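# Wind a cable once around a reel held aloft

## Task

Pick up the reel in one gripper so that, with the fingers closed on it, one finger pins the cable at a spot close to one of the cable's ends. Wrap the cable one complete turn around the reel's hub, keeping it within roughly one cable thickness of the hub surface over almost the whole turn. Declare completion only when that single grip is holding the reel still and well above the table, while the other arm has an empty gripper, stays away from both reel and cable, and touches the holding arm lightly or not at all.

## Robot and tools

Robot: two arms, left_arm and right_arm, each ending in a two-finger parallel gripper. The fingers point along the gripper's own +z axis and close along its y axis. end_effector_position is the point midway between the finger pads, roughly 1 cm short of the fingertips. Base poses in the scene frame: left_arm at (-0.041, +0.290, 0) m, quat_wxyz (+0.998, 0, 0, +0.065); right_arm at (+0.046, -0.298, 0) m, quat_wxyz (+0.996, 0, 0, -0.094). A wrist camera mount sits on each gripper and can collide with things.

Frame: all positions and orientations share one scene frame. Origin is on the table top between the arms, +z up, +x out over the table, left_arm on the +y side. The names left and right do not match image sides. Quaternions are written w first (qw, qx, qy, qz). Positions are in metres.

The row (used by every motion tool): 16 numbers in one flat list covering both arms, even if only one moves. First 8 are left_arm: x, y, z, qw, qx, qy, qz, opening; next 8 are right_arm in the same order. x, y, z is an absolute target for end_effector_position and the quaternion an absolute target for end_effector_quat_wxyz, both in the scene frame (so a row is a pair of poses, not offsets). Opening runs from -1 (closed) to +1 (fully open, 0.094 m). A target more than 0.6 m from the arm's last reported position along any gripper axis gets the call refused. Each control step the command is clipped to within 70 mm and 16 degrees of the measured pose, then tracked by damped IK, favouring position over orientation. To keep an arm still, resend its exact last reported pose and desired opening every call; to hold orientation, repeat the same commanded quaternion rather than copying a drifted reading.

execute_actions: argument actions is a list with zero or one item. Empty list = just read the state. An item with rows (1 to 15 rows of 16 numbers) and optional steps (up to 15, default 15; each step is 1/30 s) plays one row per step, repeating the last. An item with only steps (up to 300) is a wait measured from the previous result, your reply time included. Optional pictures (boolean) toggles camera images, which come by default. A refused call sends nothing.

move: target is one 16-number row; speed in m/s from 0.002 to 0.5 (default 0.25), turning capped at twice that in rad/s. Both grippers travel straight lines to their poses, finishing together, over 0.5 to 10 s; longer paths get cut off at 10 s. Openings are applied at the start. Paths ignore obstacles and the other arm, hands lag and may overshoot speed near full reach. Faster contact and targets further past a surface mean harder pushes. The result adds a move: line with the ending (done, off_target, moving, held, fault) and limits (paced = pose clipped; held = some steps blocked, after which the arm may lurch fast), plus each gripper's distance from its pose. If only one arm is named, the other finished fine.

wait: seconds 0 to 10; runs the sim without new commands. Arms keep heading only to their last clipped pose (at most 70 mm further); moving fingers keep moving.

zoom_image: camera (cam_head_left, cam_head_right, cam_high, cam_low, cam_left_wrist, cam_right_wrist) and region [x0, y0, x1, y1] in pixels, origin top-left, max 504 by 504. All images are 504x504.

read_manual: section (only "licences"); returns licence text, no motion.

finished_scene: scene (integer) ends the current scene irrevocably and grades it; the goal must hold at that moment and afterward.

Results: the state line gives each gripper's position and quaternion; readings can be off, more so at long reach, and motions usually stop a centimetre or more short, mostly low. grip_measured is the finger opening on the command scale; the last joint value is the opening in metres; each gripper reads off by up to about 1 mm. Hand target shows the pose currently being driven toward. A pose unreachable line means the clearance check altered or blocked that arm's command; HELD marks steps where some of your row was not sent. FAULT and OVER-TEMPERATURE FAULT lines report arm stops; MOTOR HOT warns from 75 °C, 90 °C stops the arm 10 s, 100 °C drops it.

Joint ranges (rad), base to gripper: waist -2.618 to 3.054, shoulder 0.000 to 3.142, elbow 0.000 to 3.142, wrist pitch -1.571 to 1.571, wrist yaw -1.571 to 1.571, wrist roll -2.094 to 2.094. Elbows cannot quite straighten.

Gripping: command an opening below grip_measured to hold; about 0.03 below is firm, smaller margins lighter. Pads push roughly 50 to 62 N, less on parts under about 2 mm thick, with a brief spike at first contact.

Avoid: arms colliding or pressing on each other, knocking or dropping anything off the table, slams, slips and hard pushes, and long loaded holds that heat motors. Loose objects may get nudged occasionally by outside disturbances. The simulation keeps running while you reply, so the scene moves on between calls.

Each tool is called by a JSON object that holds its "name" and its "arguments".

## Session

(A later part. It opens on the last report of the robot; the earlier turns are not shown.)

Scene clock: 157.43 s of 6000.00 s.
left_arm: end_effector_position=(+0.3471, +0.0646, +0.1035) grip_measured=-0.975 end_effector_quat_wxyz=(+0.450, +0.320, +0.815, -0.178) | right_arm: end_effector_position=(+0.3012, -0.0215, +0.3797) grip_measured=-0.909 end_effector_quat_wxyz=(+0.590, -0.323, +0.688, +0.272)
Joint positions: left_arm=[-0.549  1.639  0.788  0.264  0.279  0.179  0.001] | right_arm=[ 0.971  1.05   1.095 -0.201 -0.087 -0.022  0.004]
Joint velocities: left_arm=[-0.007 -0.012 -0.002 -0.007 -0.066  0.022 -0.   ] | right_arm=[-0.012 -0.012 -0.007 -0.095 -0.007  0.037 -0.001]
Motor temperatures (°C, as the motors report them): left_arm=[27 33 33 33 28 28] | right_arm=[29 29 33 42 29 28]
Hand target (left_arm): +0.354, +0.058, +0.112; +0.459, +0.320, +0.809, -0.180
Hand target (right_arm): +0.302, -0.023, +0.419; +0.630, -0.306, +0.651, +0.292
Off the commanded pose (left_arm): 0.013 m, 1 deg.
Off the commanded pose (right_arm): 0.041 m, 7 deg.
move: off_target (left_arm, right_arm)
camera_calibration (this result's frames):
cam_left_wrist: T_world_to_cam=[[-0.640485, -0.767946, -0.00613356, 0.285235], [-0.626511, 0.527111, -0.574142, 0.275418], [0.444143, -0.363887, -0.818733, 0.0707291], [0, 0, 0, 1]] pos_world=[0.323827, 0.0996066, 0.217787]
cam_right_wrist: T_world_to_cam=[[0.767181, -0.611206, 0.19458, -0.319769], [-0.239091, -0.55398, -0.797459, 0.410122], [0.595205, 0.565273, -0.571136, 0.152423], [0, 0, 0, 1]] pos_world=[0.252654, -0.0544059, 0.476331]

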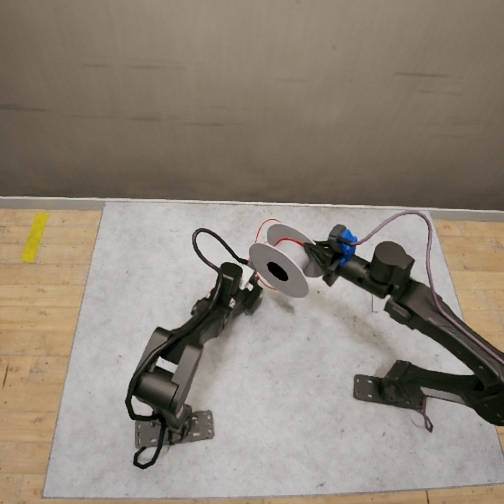

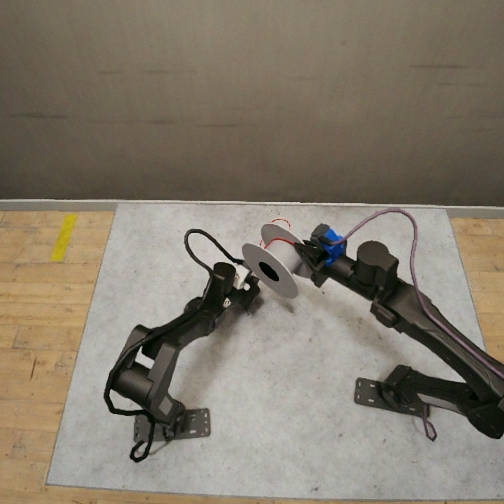

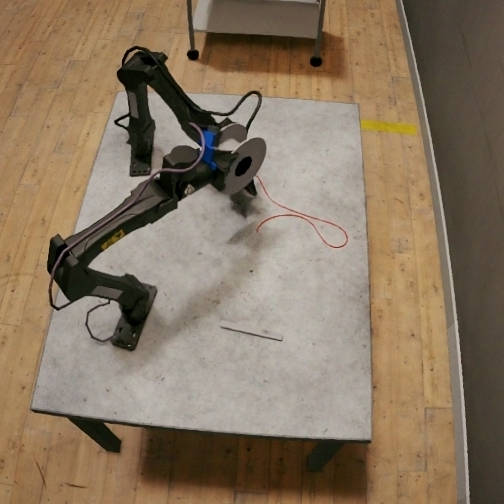

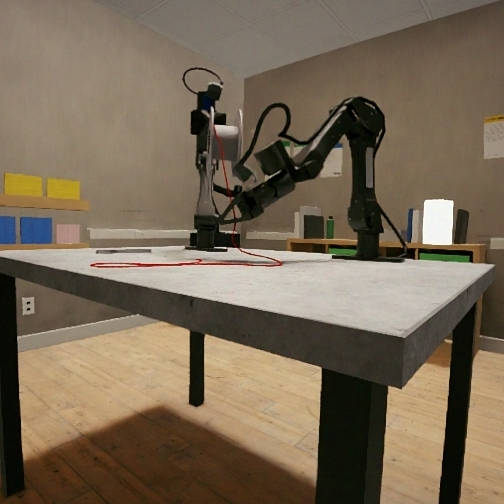

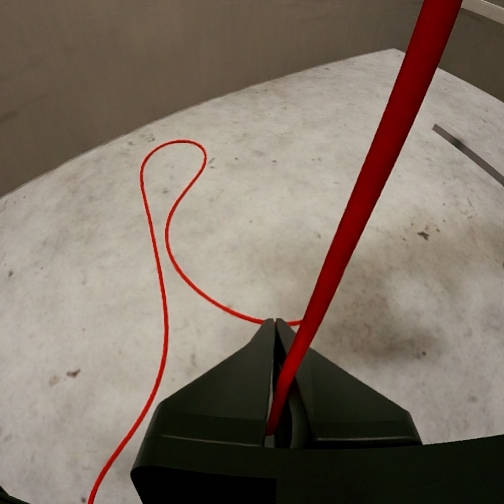

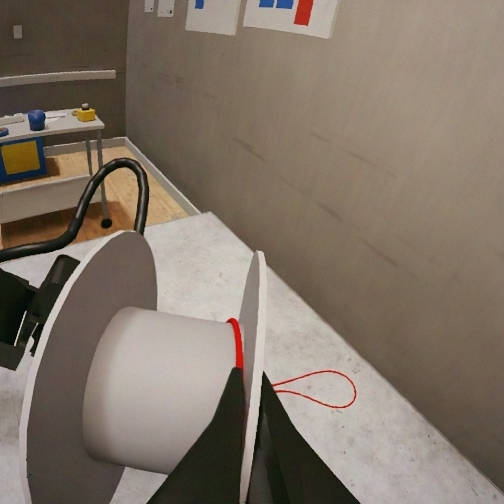

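{"name": "move", "arguments": {"target": [0.328,0.078,0.112,0.46,0.32,0.81,-0.18,-0.3,0.305,-0.02,0.42,0.63,-0.305,0.65,0.293,-1], "speed": 0.05}}

{"name": "move", "arguments": {"target": [0.328,0.078,0.112,0.46,0.32,0.81,-0.18,-1,0.305,-0.02,0.42,0.63,-0.305,0.65,0.293,-1]}}

Scene clock: 162.83 s of 6000.00 s.
left_arm: end_effector_position=(+0.3311, +0.0739, +0.1085) grip_measured=-0.303 end_effector_quat_wxyz=(+0.455, +0.320, +0.812, -0.180) | right_arm: end_effector_position=(+0.3013, -0.0212, +0.3812) grip_measured=-0.909 end_effector_quat_wxyz=(+0.593, -0.323, +0.686, +0.272)
Joint positions: left_arm=[-0.54   1.559  0.717  0.266  0.289  0.183  0.033] | right_arm=[ 0.971  1.05   1.094 -0.194 -0.087 -0.023  0.004]
Joint velocities: left_arm=[-0.002 -0.007  0.022 -0.066 -0.066 -0.022 -0.001] | right_arm=[ 0.012  0.002  0.007 -0.022  0.007 -0.066 -0.   ]
Motor temperatures (°C, as the motors report them): left_arm=[27 33 33 33 28 28] | right_arm=[29 29 33 43 29 28]
Hand target (left_arm): +0.328, +0.078, +0.112; +0.459, +0.320, +0.809, -0.180
Hand target (right_arm): +0.302, -0.023, +0.419; +0.630, -0.305, +0.651, +0.292
Off the commanded pose (left_arm): 0.006 m, 1 deg.
Off the commanded pose (right_arm): 0.039 m, 7 deg.
move: off_target (right_arm)
camera_calibration (this result's frames):
cam_left_wrist: T_world_to_cam=[[-0.642235, -0.766476, -0.00702798, 0.282658], [-0.619566, 0.524493, -0.583991, 0.262288], [0.451301, -0.370705, -0.81173, 0.0826472], [0, 0, 0, 1]] pos_world=[0.306738, 0.10972, 0.222247]
cam_right_wrist: T_world_to_cam=[[0.766458, -0.611542, 0.196363, -0.320494], [-0.234452, -0.551006, -0.80089, 0.411455], [0.597975, 0.567811, -0.5657, 0.150206], [0, 0, 0, 1]] pos_world=[0.252292, -0.0545702, 0.477435]

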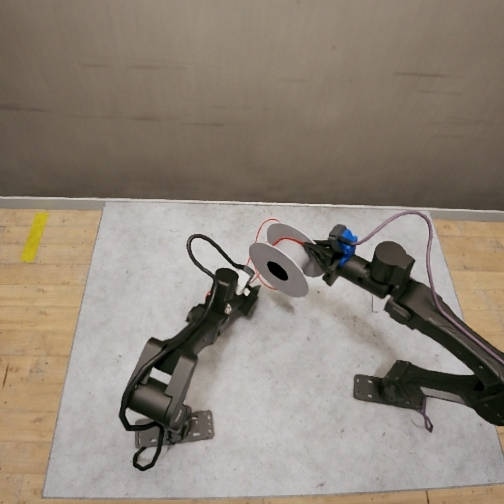

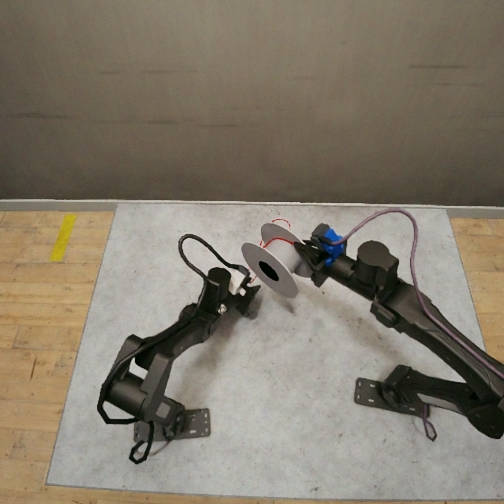

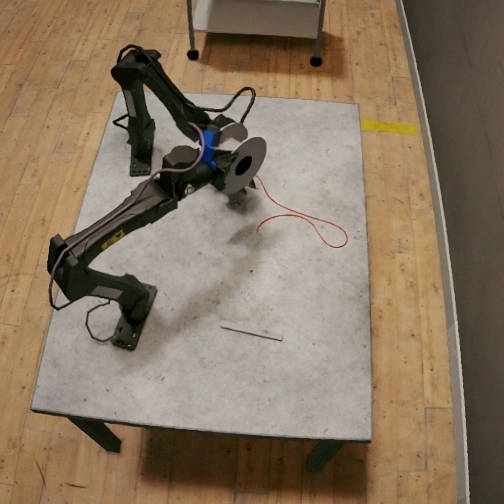

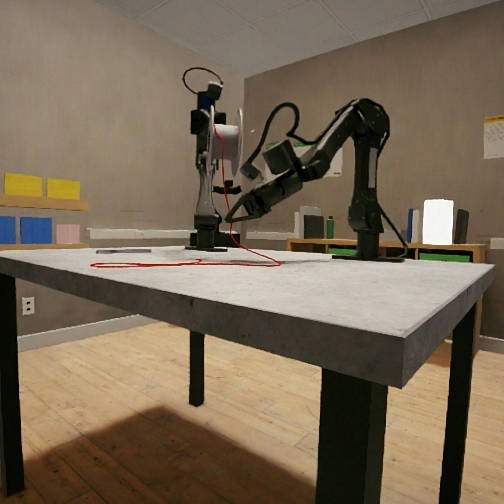

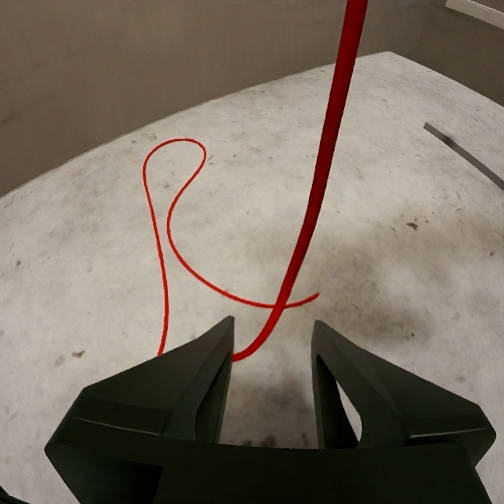

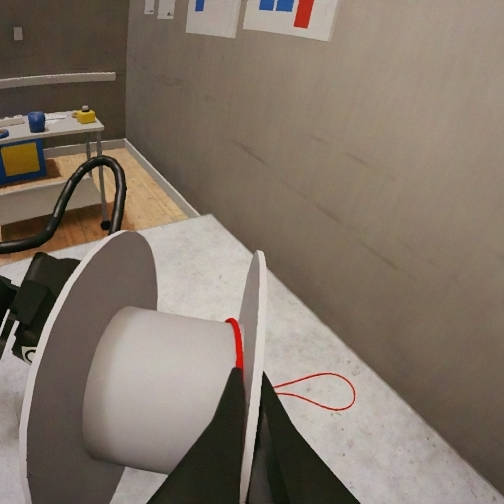

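Scene clock: 163.60 s of 6000.00 s.
left_arm: end_effector_position=(+0.3311, +0.0739, +0.1085) grip_measured=-0.950 end_effector_quat_wxyz=(+0.455, +0.320, +0.812, -0.180) | right_arm: end_effector_position=(+0.3013, -0.0213, +0.3807) grip_measured=-0.909 end_effector_quat_wxyz=(+0.592, -0.323, +0.686, +0.272)
Joint positions: left_arm=[-0.54   1.559  0.717  0.266  0.289  0.183  0.002] | right_arm=[ 0.971  1.05   1.094 -0.196 -0.087 -0.023  0.004]
Joint velocities: left_arm=[-0.007 -0.022 -0.012  0.007  0.022  0.037 -0.   ] | right_arm=[ 0.007 -0.007  0.002 -0.037 -0.037  0.081  0.   ]
Motor temperatures (°C, as the motors report them): left_arm=[27 33 33 33 28 28] | right_arm=[29 29 33 43 29 28]
Hand target (left_arm): +0.328, +0.078, +0.112; +0.459, +0.320, +0.809, -0.180
Hand target (right_arm): +0.302, -0.023, +0.419; +0.630, -0.305, +0.651, +0.292
Off the commanded pose (left_arm): 0.006 m, 1 deg.
Off the commanded pose (right_arm): 0.039 m, 7 deg.
move: off_target (right_arm)
camera_calibration (this result's frames):
cam_left_wrist: T_world_to_cam=[[-0.642235, -0.766476, -0.00702798, 0.282658], [-0.619566, 0.524493, -0.583991, 0.262288], [0.451301, -0.370705, -0.81173, 0.0826472], [0, 0, 0, 1]] pos_world=[0.306738, 0.10972, 0.222247]
cam_right_wrist: T_world_to_cam=[[0.766702, -0.611186, 0.196518, -0.320519], [-0.235272, -0.55229, -0.799764, 0.410832], [0.59734, 0.566945, -0.567237, 0.150759], [0, 0, 0, 1]] pos_world=[0.252345, -0.0544707, 0.477073]

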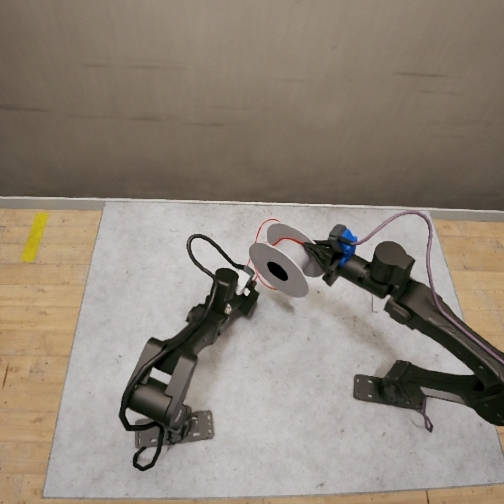

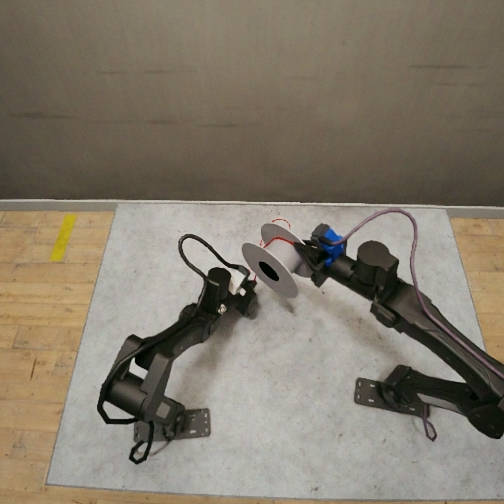

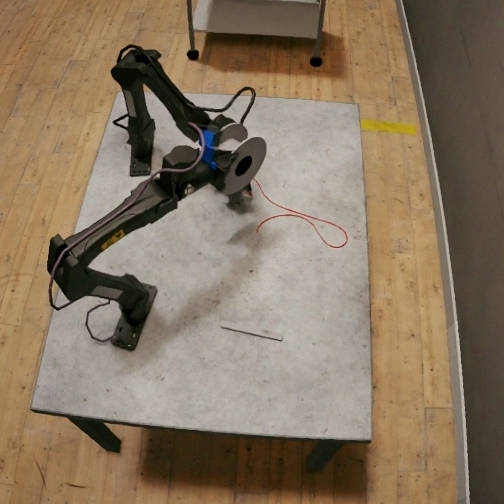

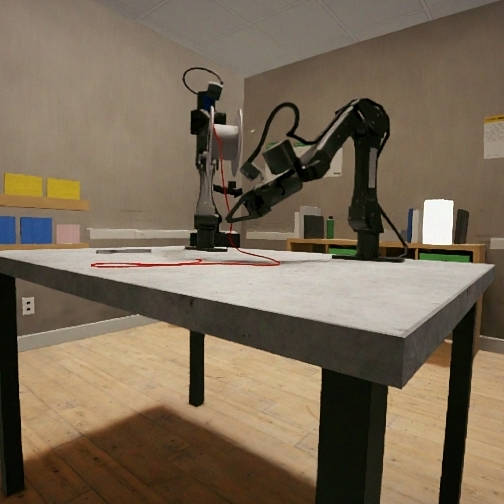

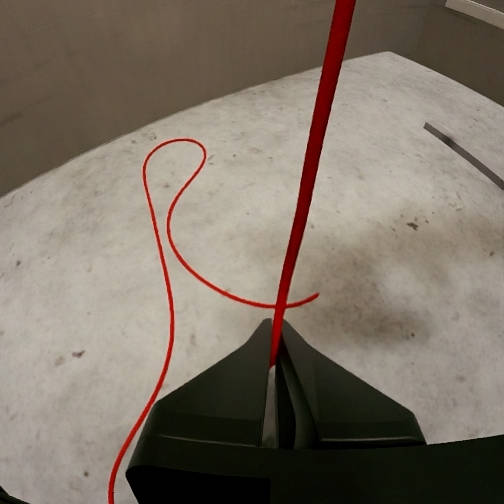

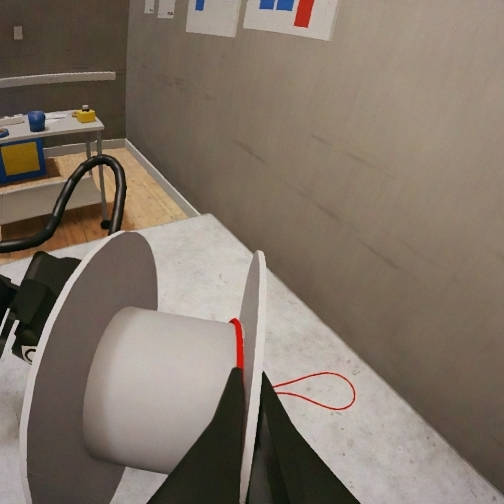

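{"name": "move", "arguments": {"target": [0.328,0.078,0.07,0.46,0.32,0.81,-0.18,-0.2,0.305,-0.02,0.49,0.63,-0.305,0.65,0.293,-1], "speed": 0.04}}

Scene clock: 173.33 s of 6000.00 s.
left_arm: end_effector_position=(+0.3311, +0.0739, +0.0793) grip_measured=-0.203 end_effector_quat_wxyz=(+0.467, +0.320, +0.805, -0.180) | right_arm: end_effector_position=(+0.3031, -0.0195, +0.4596) grip_measured=-0.909 end_effector_quat_wxyz=(+0.604, -0.320, +0.676, +0.276)
Joint positions: left_arm=[-0.54   1.652  0.635  0.469  0.289  0.183  0.037] | right_arm=[ 0.971  1.162  1.454 -0.411 -0.087 -0.025  0.004]
Joint velocities: left_arm=[-0.007  0.002 -0.027  0.022 -0.022 -0.051 -0.   ] | right_arm=[-0.002  0.002 -0.007 -0.007  0.037  0.051 -0.001]
Motor temperatures (°C, as the motors report them): left_arm=[27 34 33 34 28 28] | right_arm=[29 29 34 44 29 28]
Hand target (left_arm): +0.328, +0.078, +0.070; +0.459, +0.320, +0.809, -0.180
Hand target (right_arm): +0.302, -0.023, +0.489; +0.631, -0.305, +0.651, +0.292
Off the commanded pose (left_arm): 0.011 m, 1 deg.
Off the commanded pose (right_arm): 0.030 m, 5 deg.
move: off_target (left_arm, right_arm)
camera_calibration (this result's frames):
cam_left_wrist: T_world_to_cam=[[-0.641949, -0.7666, -0.0150204, 0.282992], [-0.604166, 0.517795, -0.605699, 0.242325], [0.472106, -0.379753, -0.795552, 0.0514588], [0, 0, 0, 1]] pos_world=[0.303777, 0.111008, 0.191965]
cam_right_wrist: T_world_to_cam=[[0.761888, -0.615632, 0.201304, -0.337129], [-0.215233, -0.53377, -0.81778, 0.477879], [0.610902, 0.57973, -0.539177, 0.176628], [0, 0, 0, 1]] pos_world=[0.251808, -0.0548663, 0.553899]

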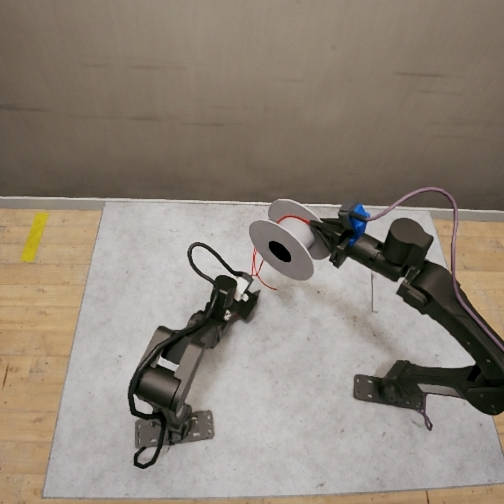

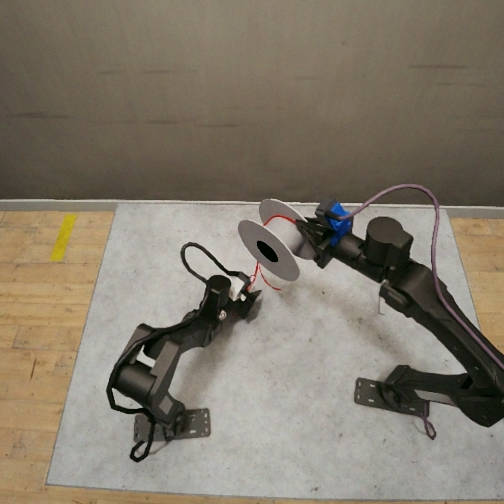

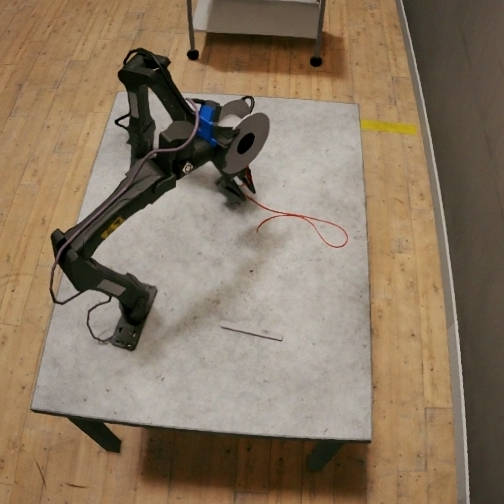

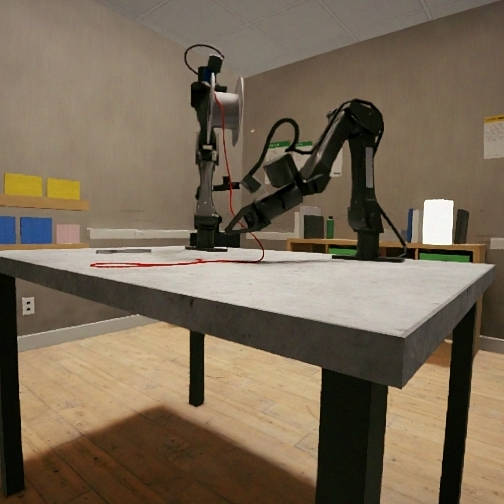

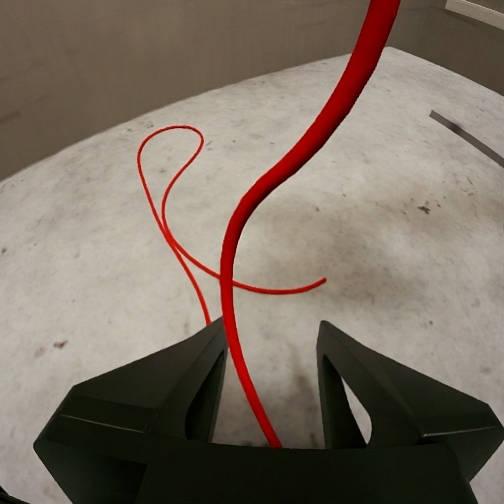

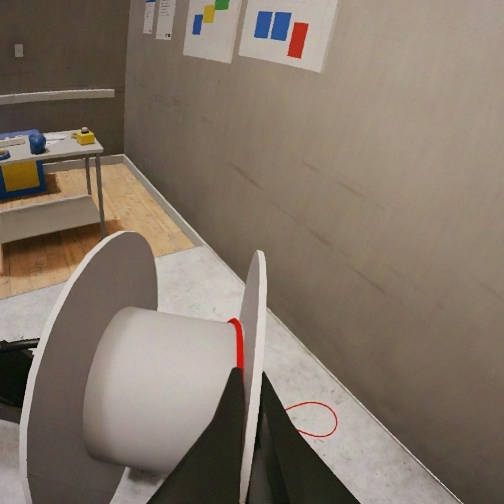

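{"name": "move", "arguments": {"target": [0.305,0.098,0.075,0.46,0.32,0.81,-0.18,-0.2,0.305,-0.02,0.49,0.63,-0.305,0.65,0.293,-1], "speed": 0.05}}

{"name": "move", "arguments": {"target": [0.305,0.098,0.075,0.46,0.32,0.81,-0.18,-1,0.305,-0.02,0.49,0.63,-0.305,0.65,0.293,-1]}}

Scene clock: 180.07 s of 6000.00 s.
left_arm: end_effector_position=(+0.3110, +0.0939, +0.0757) grip_measured=-0.203 end_effector_quat_wxyz=(+0.463, +0.319, +0.807, -0.179) | right_arm: end_effector_position=(+0.3029, -0.0197, +0.4514) grip_measured=-0.909 end_effector_quat_wxyz=(+0.593, -0.324, +0.686, +0.271)
Joint positions: left_arm=[-0.501  1.566  0.536  0.467  0.32   0.203  0.037] | right_arm=[ 0.971  1.164  1.454 -0.441 -0.087 -0.025  0.004]
Joint velocities: left_arm=[ 0.007 -0.002 -0.002  0.037 -0.037 -0.037  0.001] | right_arm=[ 0.012 -0.032  0.002 -0.081  0.022 -0.066  0.001]
Motor temperatures (°C, as the motors report them): left_arm=[27 33 32 34 28 28] | right_arm=[29 29 34 44 29 28]
Hand target (left_arm): +0.306, +0.098, +0.075; +0.460, +0.319, +0.809, -0.180
Hand target (right_arm): +0.302, -0.023, +0.489; +0.630, -0.306, +0.651, +0.292
Off the commanded pose (left_arm): 0.007 m, 1 deg.
Off the commanded pose (right_arm): 0.039 m, 7 deg.
move: off_target (right_arm)
camera_calibration (this result's frames):
cam_left_wrist: T_world_to_cam=[[-0.640007, -0.768273, -0.0121415, 0.284683], [-0.610569, 0.518098, -0.598982, 0.219103], [0.466473, -0.37594, -0.80067, 0.0674327], [0, 0, 0, 1]] pos_world=[0.284521, 0.130548, 0.188687]
cam_right_wrist: T_world_to_cam=[[0.766432, -0.610886, 0.198495, -0.335463], [-0.233311, -0.552683, -0.800067, 0.468136], [0.598455, 0.566886, -0.56612, 0.188075], [0, 0, 0, 1]] pos_world=[0.253777, -0.0528158, 0.547601]

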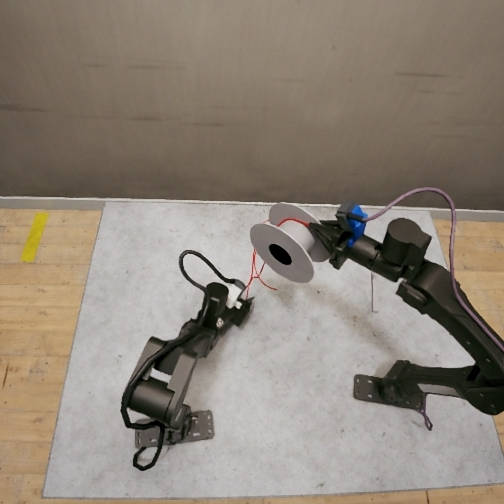

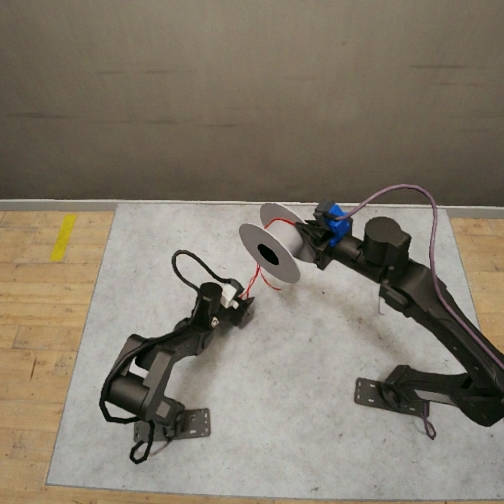

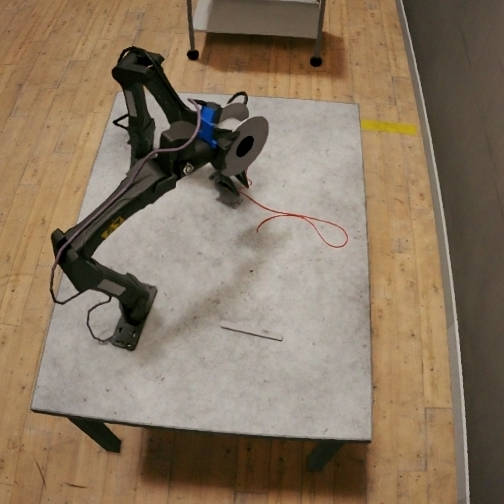

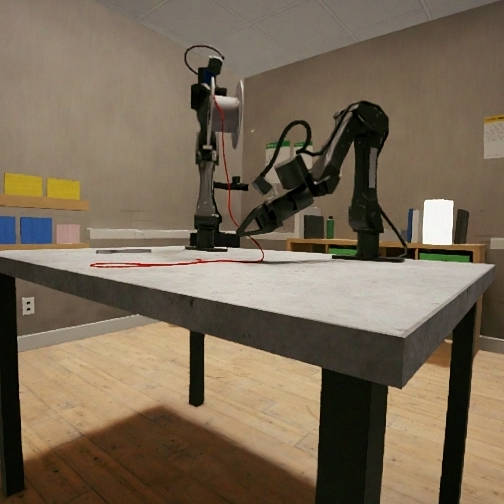

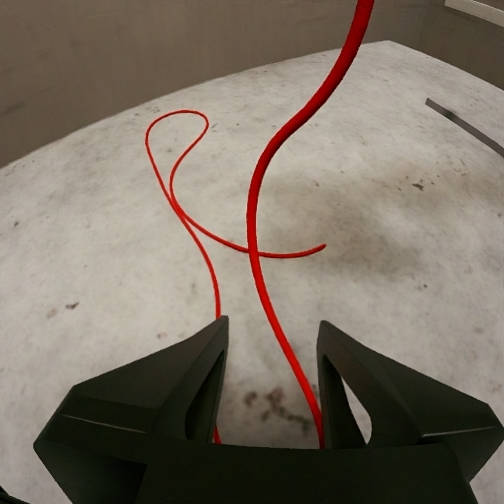

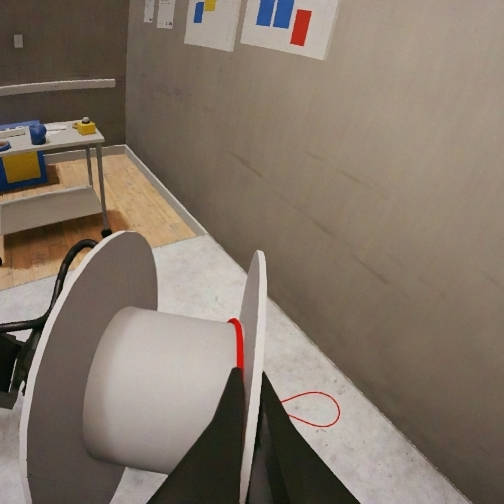

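Scene clock: 180.87 s of 6000.00 s.
left_arm: end_effector_position=(+0.3110, +0.0939, +0.0757) grip_measured=-0.953 end_effector_quat_wxyz=(+0.463, +0.319, +0.807, -0.179) | right_arm: end_effector_position=(+0.3029, -0.0197, +0.4511) grip_measured=-0.909 end_effector_quat_wxyz=(+0.592, -0.324, +0.686, +0.271)
Joint positions: left_arm=[-0.501  1.566  0.536  0.467  0.32   0.203  0.002] | right_arm=[ 0.971  1.164  1.454 -0.443 -0.087 -0.025  0.004]
Joint velocities: left_arm=[-0.012  0.002  0.017 -0.022  0.022 -0.007 -0.   ] | right_arm=[ 0.012  0.002  0.007  0.022 -0.081  0.022  0.   ]
Motor temperatures (°C, as the motors report them): left_arm=[27 33 32 34 28 28] | right_arm=[29 29 34 44 29 28]
Hand target (left_arm): +0.305, +0.098, +0.075; +0.460, +0.320, +0.809, -0.180
Hand target (right_arm): +0.302, -0.023, +0.489; +0.630, -0.305, +0.651, +0.292
Off the commanded pose (left_arm): 0.007 m, 1 deg.
Off the commanded pose (right_arm): 0.039 m, 7 deg.
move: off_target (right_arm)
camera_calibration (this result's frames):
cam_left_wrist: T_world_to_cam=[[-0.640152, -0.768147, -0.01247, 0.284741], [-0.610335, 0.518361, -0.598993, 0.219006], [0.466579, -0.375836, -0.800657, 0.067389], [0, 0, 0, 1]] pos_world=[0.284503, 0.130526, 0.18869]
cam_right_wrist: T_world_to_cam=[[0.766615, -0.610818, 0.197996, -0.335232], [-0.234222, -0.553121, -0.799498, 0.467899], [0.597864, 0.566532, -0.567098, 0.188564], [0, 0, 0, 1]] pos_world=[0.25385, -0.0527891, 0.547393]

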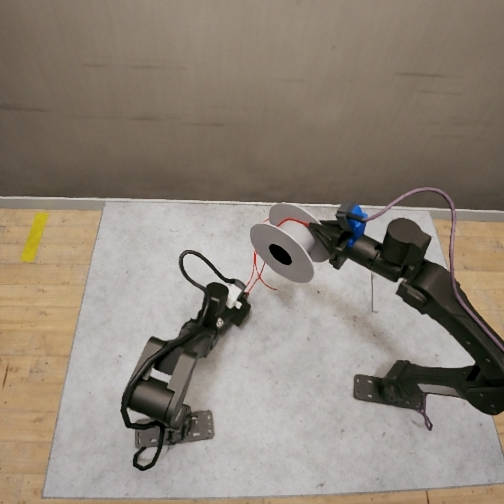

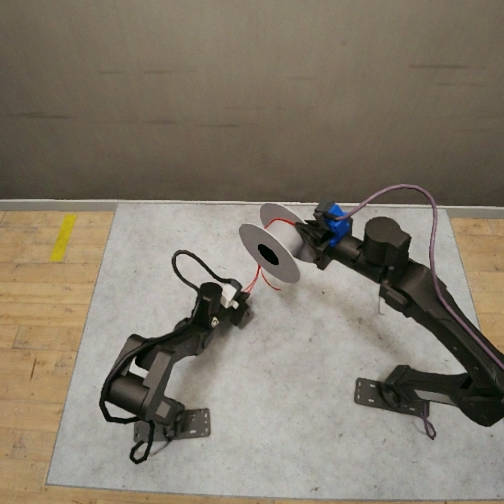

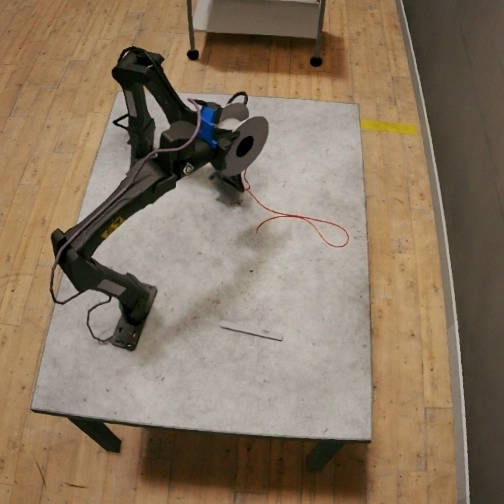

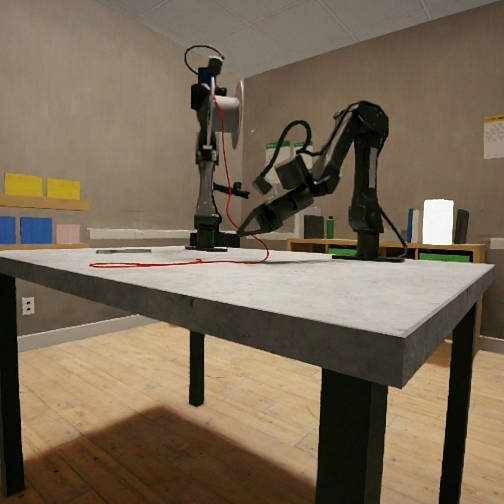

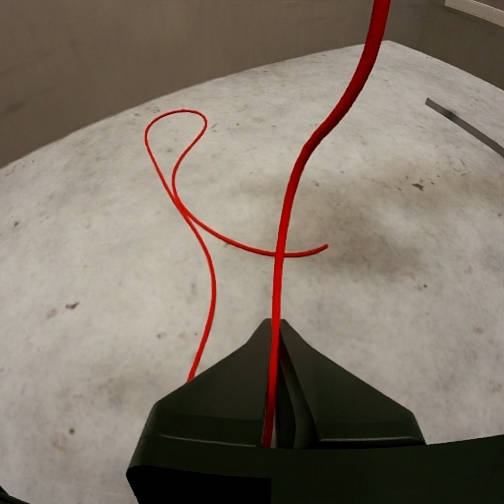

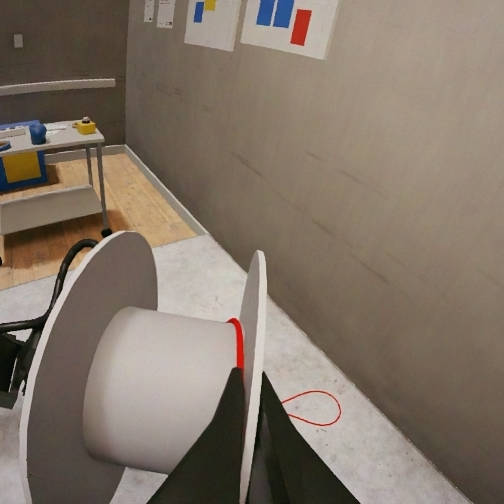

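{"name": "move", "arguments": {"target": [0.14,-0.07,0.11,0.5,0.35,0.76,-0.22,-1,0.305,-0.02,0.42,0.63,-0.305,0.65,0.293,-1], "speed": 0.1}}

{"name": "move", "arguments": {"target": [0.085,-0.125,0.3,0.55,0.42,0.64,-0.33,-1,0.305,-0.02,0.42,0.63,-0.305,0.65,0.293,-1], "speed": 0.1}}

Scene clock: 185.87 s of 6000.00 s.
left_arm: end_effector_position=(+0.1348, -0.0595, +0.1030) grip_measured=-0.953 end_effector_quat_wxyz=(+0.494, +0.356, +0.764, -0.213) | right_arm: end_effector_position=(+0.3085, -0.0141, +0.3844) grip_measured=-0.909 end_effector_quat_wxyz=(+0.591, -0.325, +0.687, +0.271)
Joint positions: left_arm=[-1.416  1.459  0.474  0.511 -0.399 -0.168  0.002] | right_arm=[ 0.971  1.094  1.134 -0.196 -0.087 -0.026  0.004]
Joint velocities: left_arm=[-0.012 -0.012 -0.007 -0.007 -0.051 -0.007 -0.001] | right_arm=[ 0.012 -0.012  0.002  0.022  0.007  0.022 -0.   ]
Motor temperatures (°C, as the motors report them): left_arm=[27 33 32 34 28 28] | right_arm=[29 29 33 44 29 28]
Hand target (left_arm): +0.135, -0.068, +0.110; +0.499, +0.352, +0.761, -0.219
Hand target (right_arm): +0.303, -0.021, +0.420; +0.630, -0.306, +0.651, +0.292
Off the commanded pose (left_arm): 0.014 m, 1 deg.
Off the commanded pose (right_arm): 0.036 m, 7 deg.
move: off_target (left_arm, right_arm)
camera_calibration (this result's frames):
cam_left_wrist: T_world_to_cam=[[-0.718063, -0.69543, -0.0275998, 0.0708372], [-0.50029, 0.543328, -0.67417, 0.201747], [0.483834, -0.470289, -0.73806, 0.0994426], [0, 0, 0, 1]] pos_world=[0.103684, -0.0135858, 0.211362]
cam_right_wrist: T_world_to_cam=[[0.767108, -0.610099, 0.198303, -0.323179], [-0.235857, -0.555683, -0.797238, 0.418574], [0.596588, 0.564796, -0.570165, 0.145746], [0, 0, 0, 1]] pos_world=[0.259686, -0.0468934, 0.480889]

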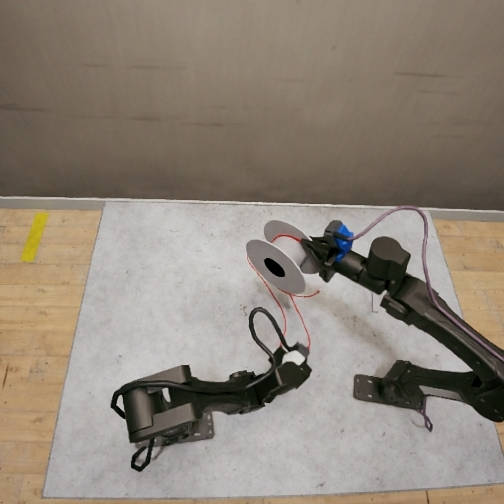

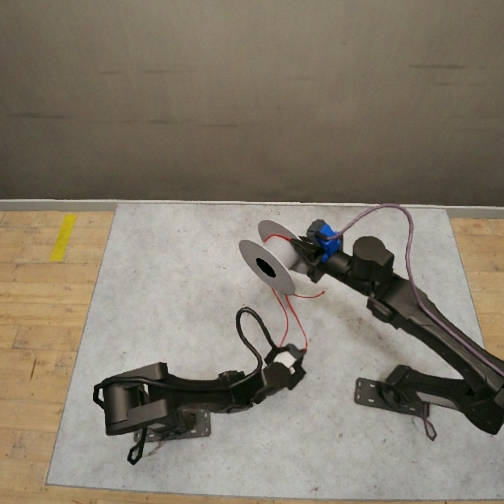

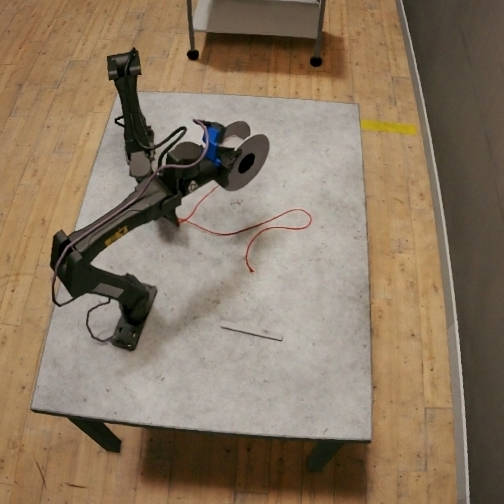

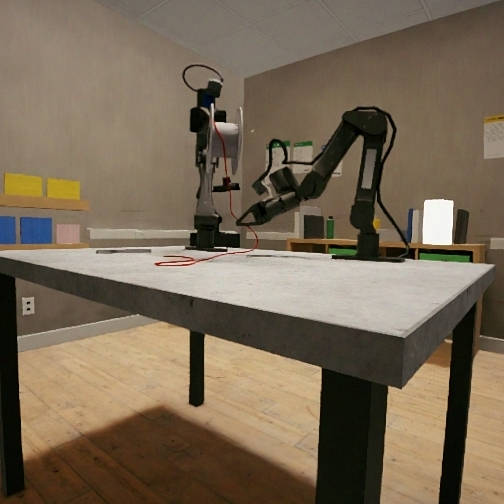

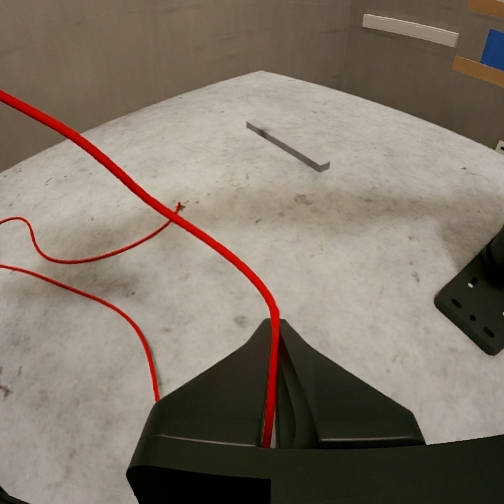

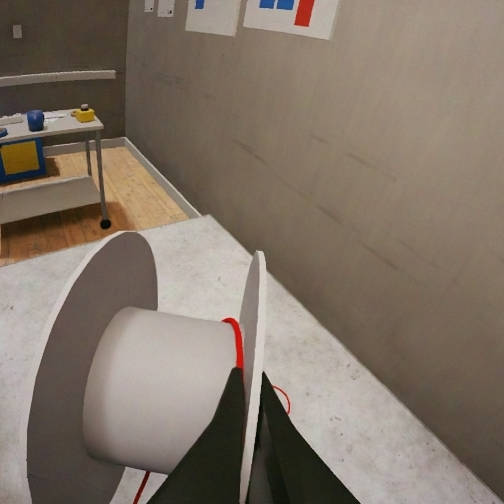

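Scene clock: 188.53 s of 6000.00 s.
left_arm: end_effector_position=(+0.0967, -0.1187, +0.2794) grip_measured=-0.953 end_effector_quat_wxyz=(+0.549, +0.414, +0.660, -0.304) | right_arm: end_effector_position=(+0.3045, -0.0154, +0.3848) grip_measured=-0.909 end_effector_quat_wxyz=(+0.587, -0.327, +0.687, +0.275)
Joint positions: left_arm=[-1.5    1.278  0.885  0.168 -0.295 -0.012  0.002] | right_arm=[ 0.971  1.082  1.134 -0.211 -0.098 -0.022  0.004]
Joint velocities: left_arm=[-0.012 -0.007  0.002 -0.022  0.022 -0.022  0.   ] | right_arm=[-0.007 -0.002 -0.007 -0.037 -0.007  0.037 -0.   ]
Motor temperatures (°C, as the motors report them): left_arm=[27 33 33 34 28 28] | right_arm=[29 29 33 45 29 28]
Hand target (left_arm): +0.083, -0.123, +0.301; +0.551, +0.422, +0.640, -0.330
Hand target (right_arm): +0.302, -0.022, +0.419; +0.630, -0.306, +0.652, +0.292
Off the commanded pose (left_arm): 0.024 m, 4 deg.
Off the commanded pose (right_arm): 0.035 m, 7 deg.
move: off_target (left_arm, right_arm)
camera_calibration (this result's frames):
cam_left_wrist: T_world_to_cam=[[-0.854133, -0.518363, -0.0419046, 0.0453683], [-0.267992, 0.507772, -0.818748, 0.347503], [0.445687, -0.68809, -0.572622, 0.151863], [0, 0, 0, 1]] pos_world=[0.0641953, -0.0484397, 0.373378]
cam_right_wrist: T_world_to_cam=[[0.774468, -0.602608, 0.192519, -0.32089], [-0.235725, -0.557303, -0.796145, 0.416756], [0.587055, 0.571207, -0.573663, 0.153527], [0, 0, 0, 1]] pos_world=[0.25663, -0.0488076, 0.481648]

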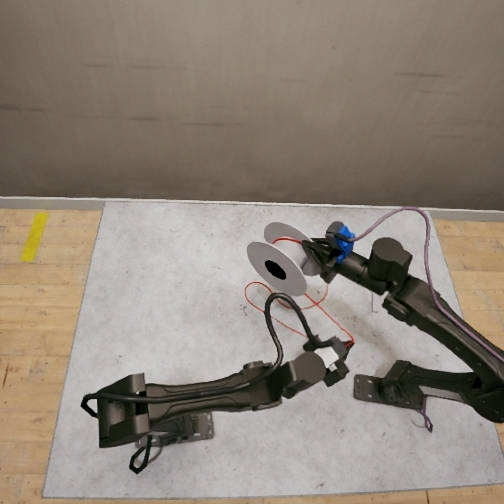

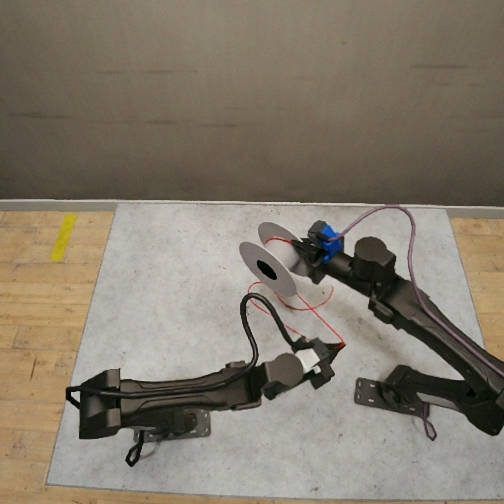

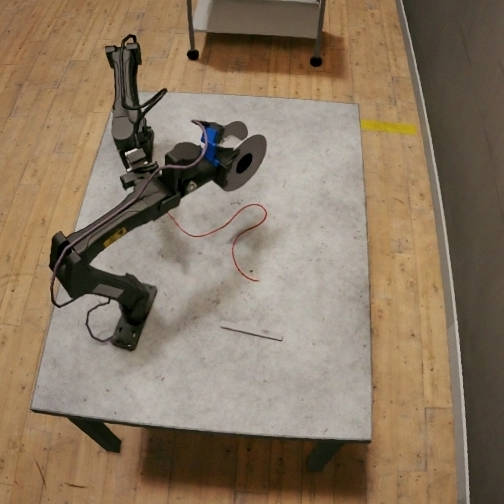

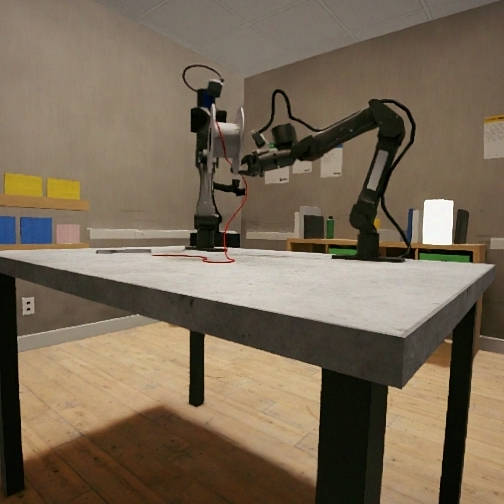

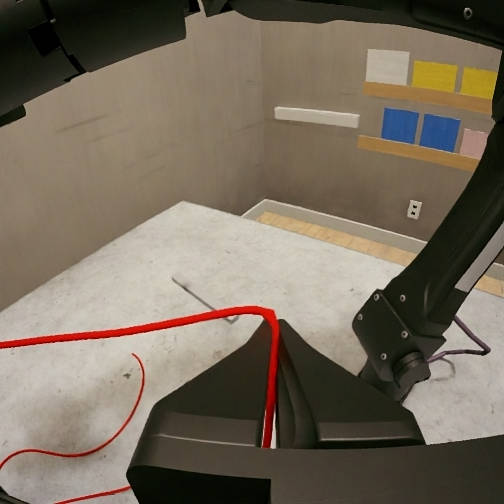

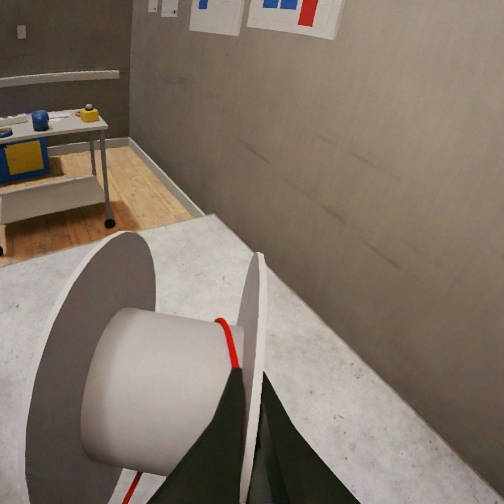

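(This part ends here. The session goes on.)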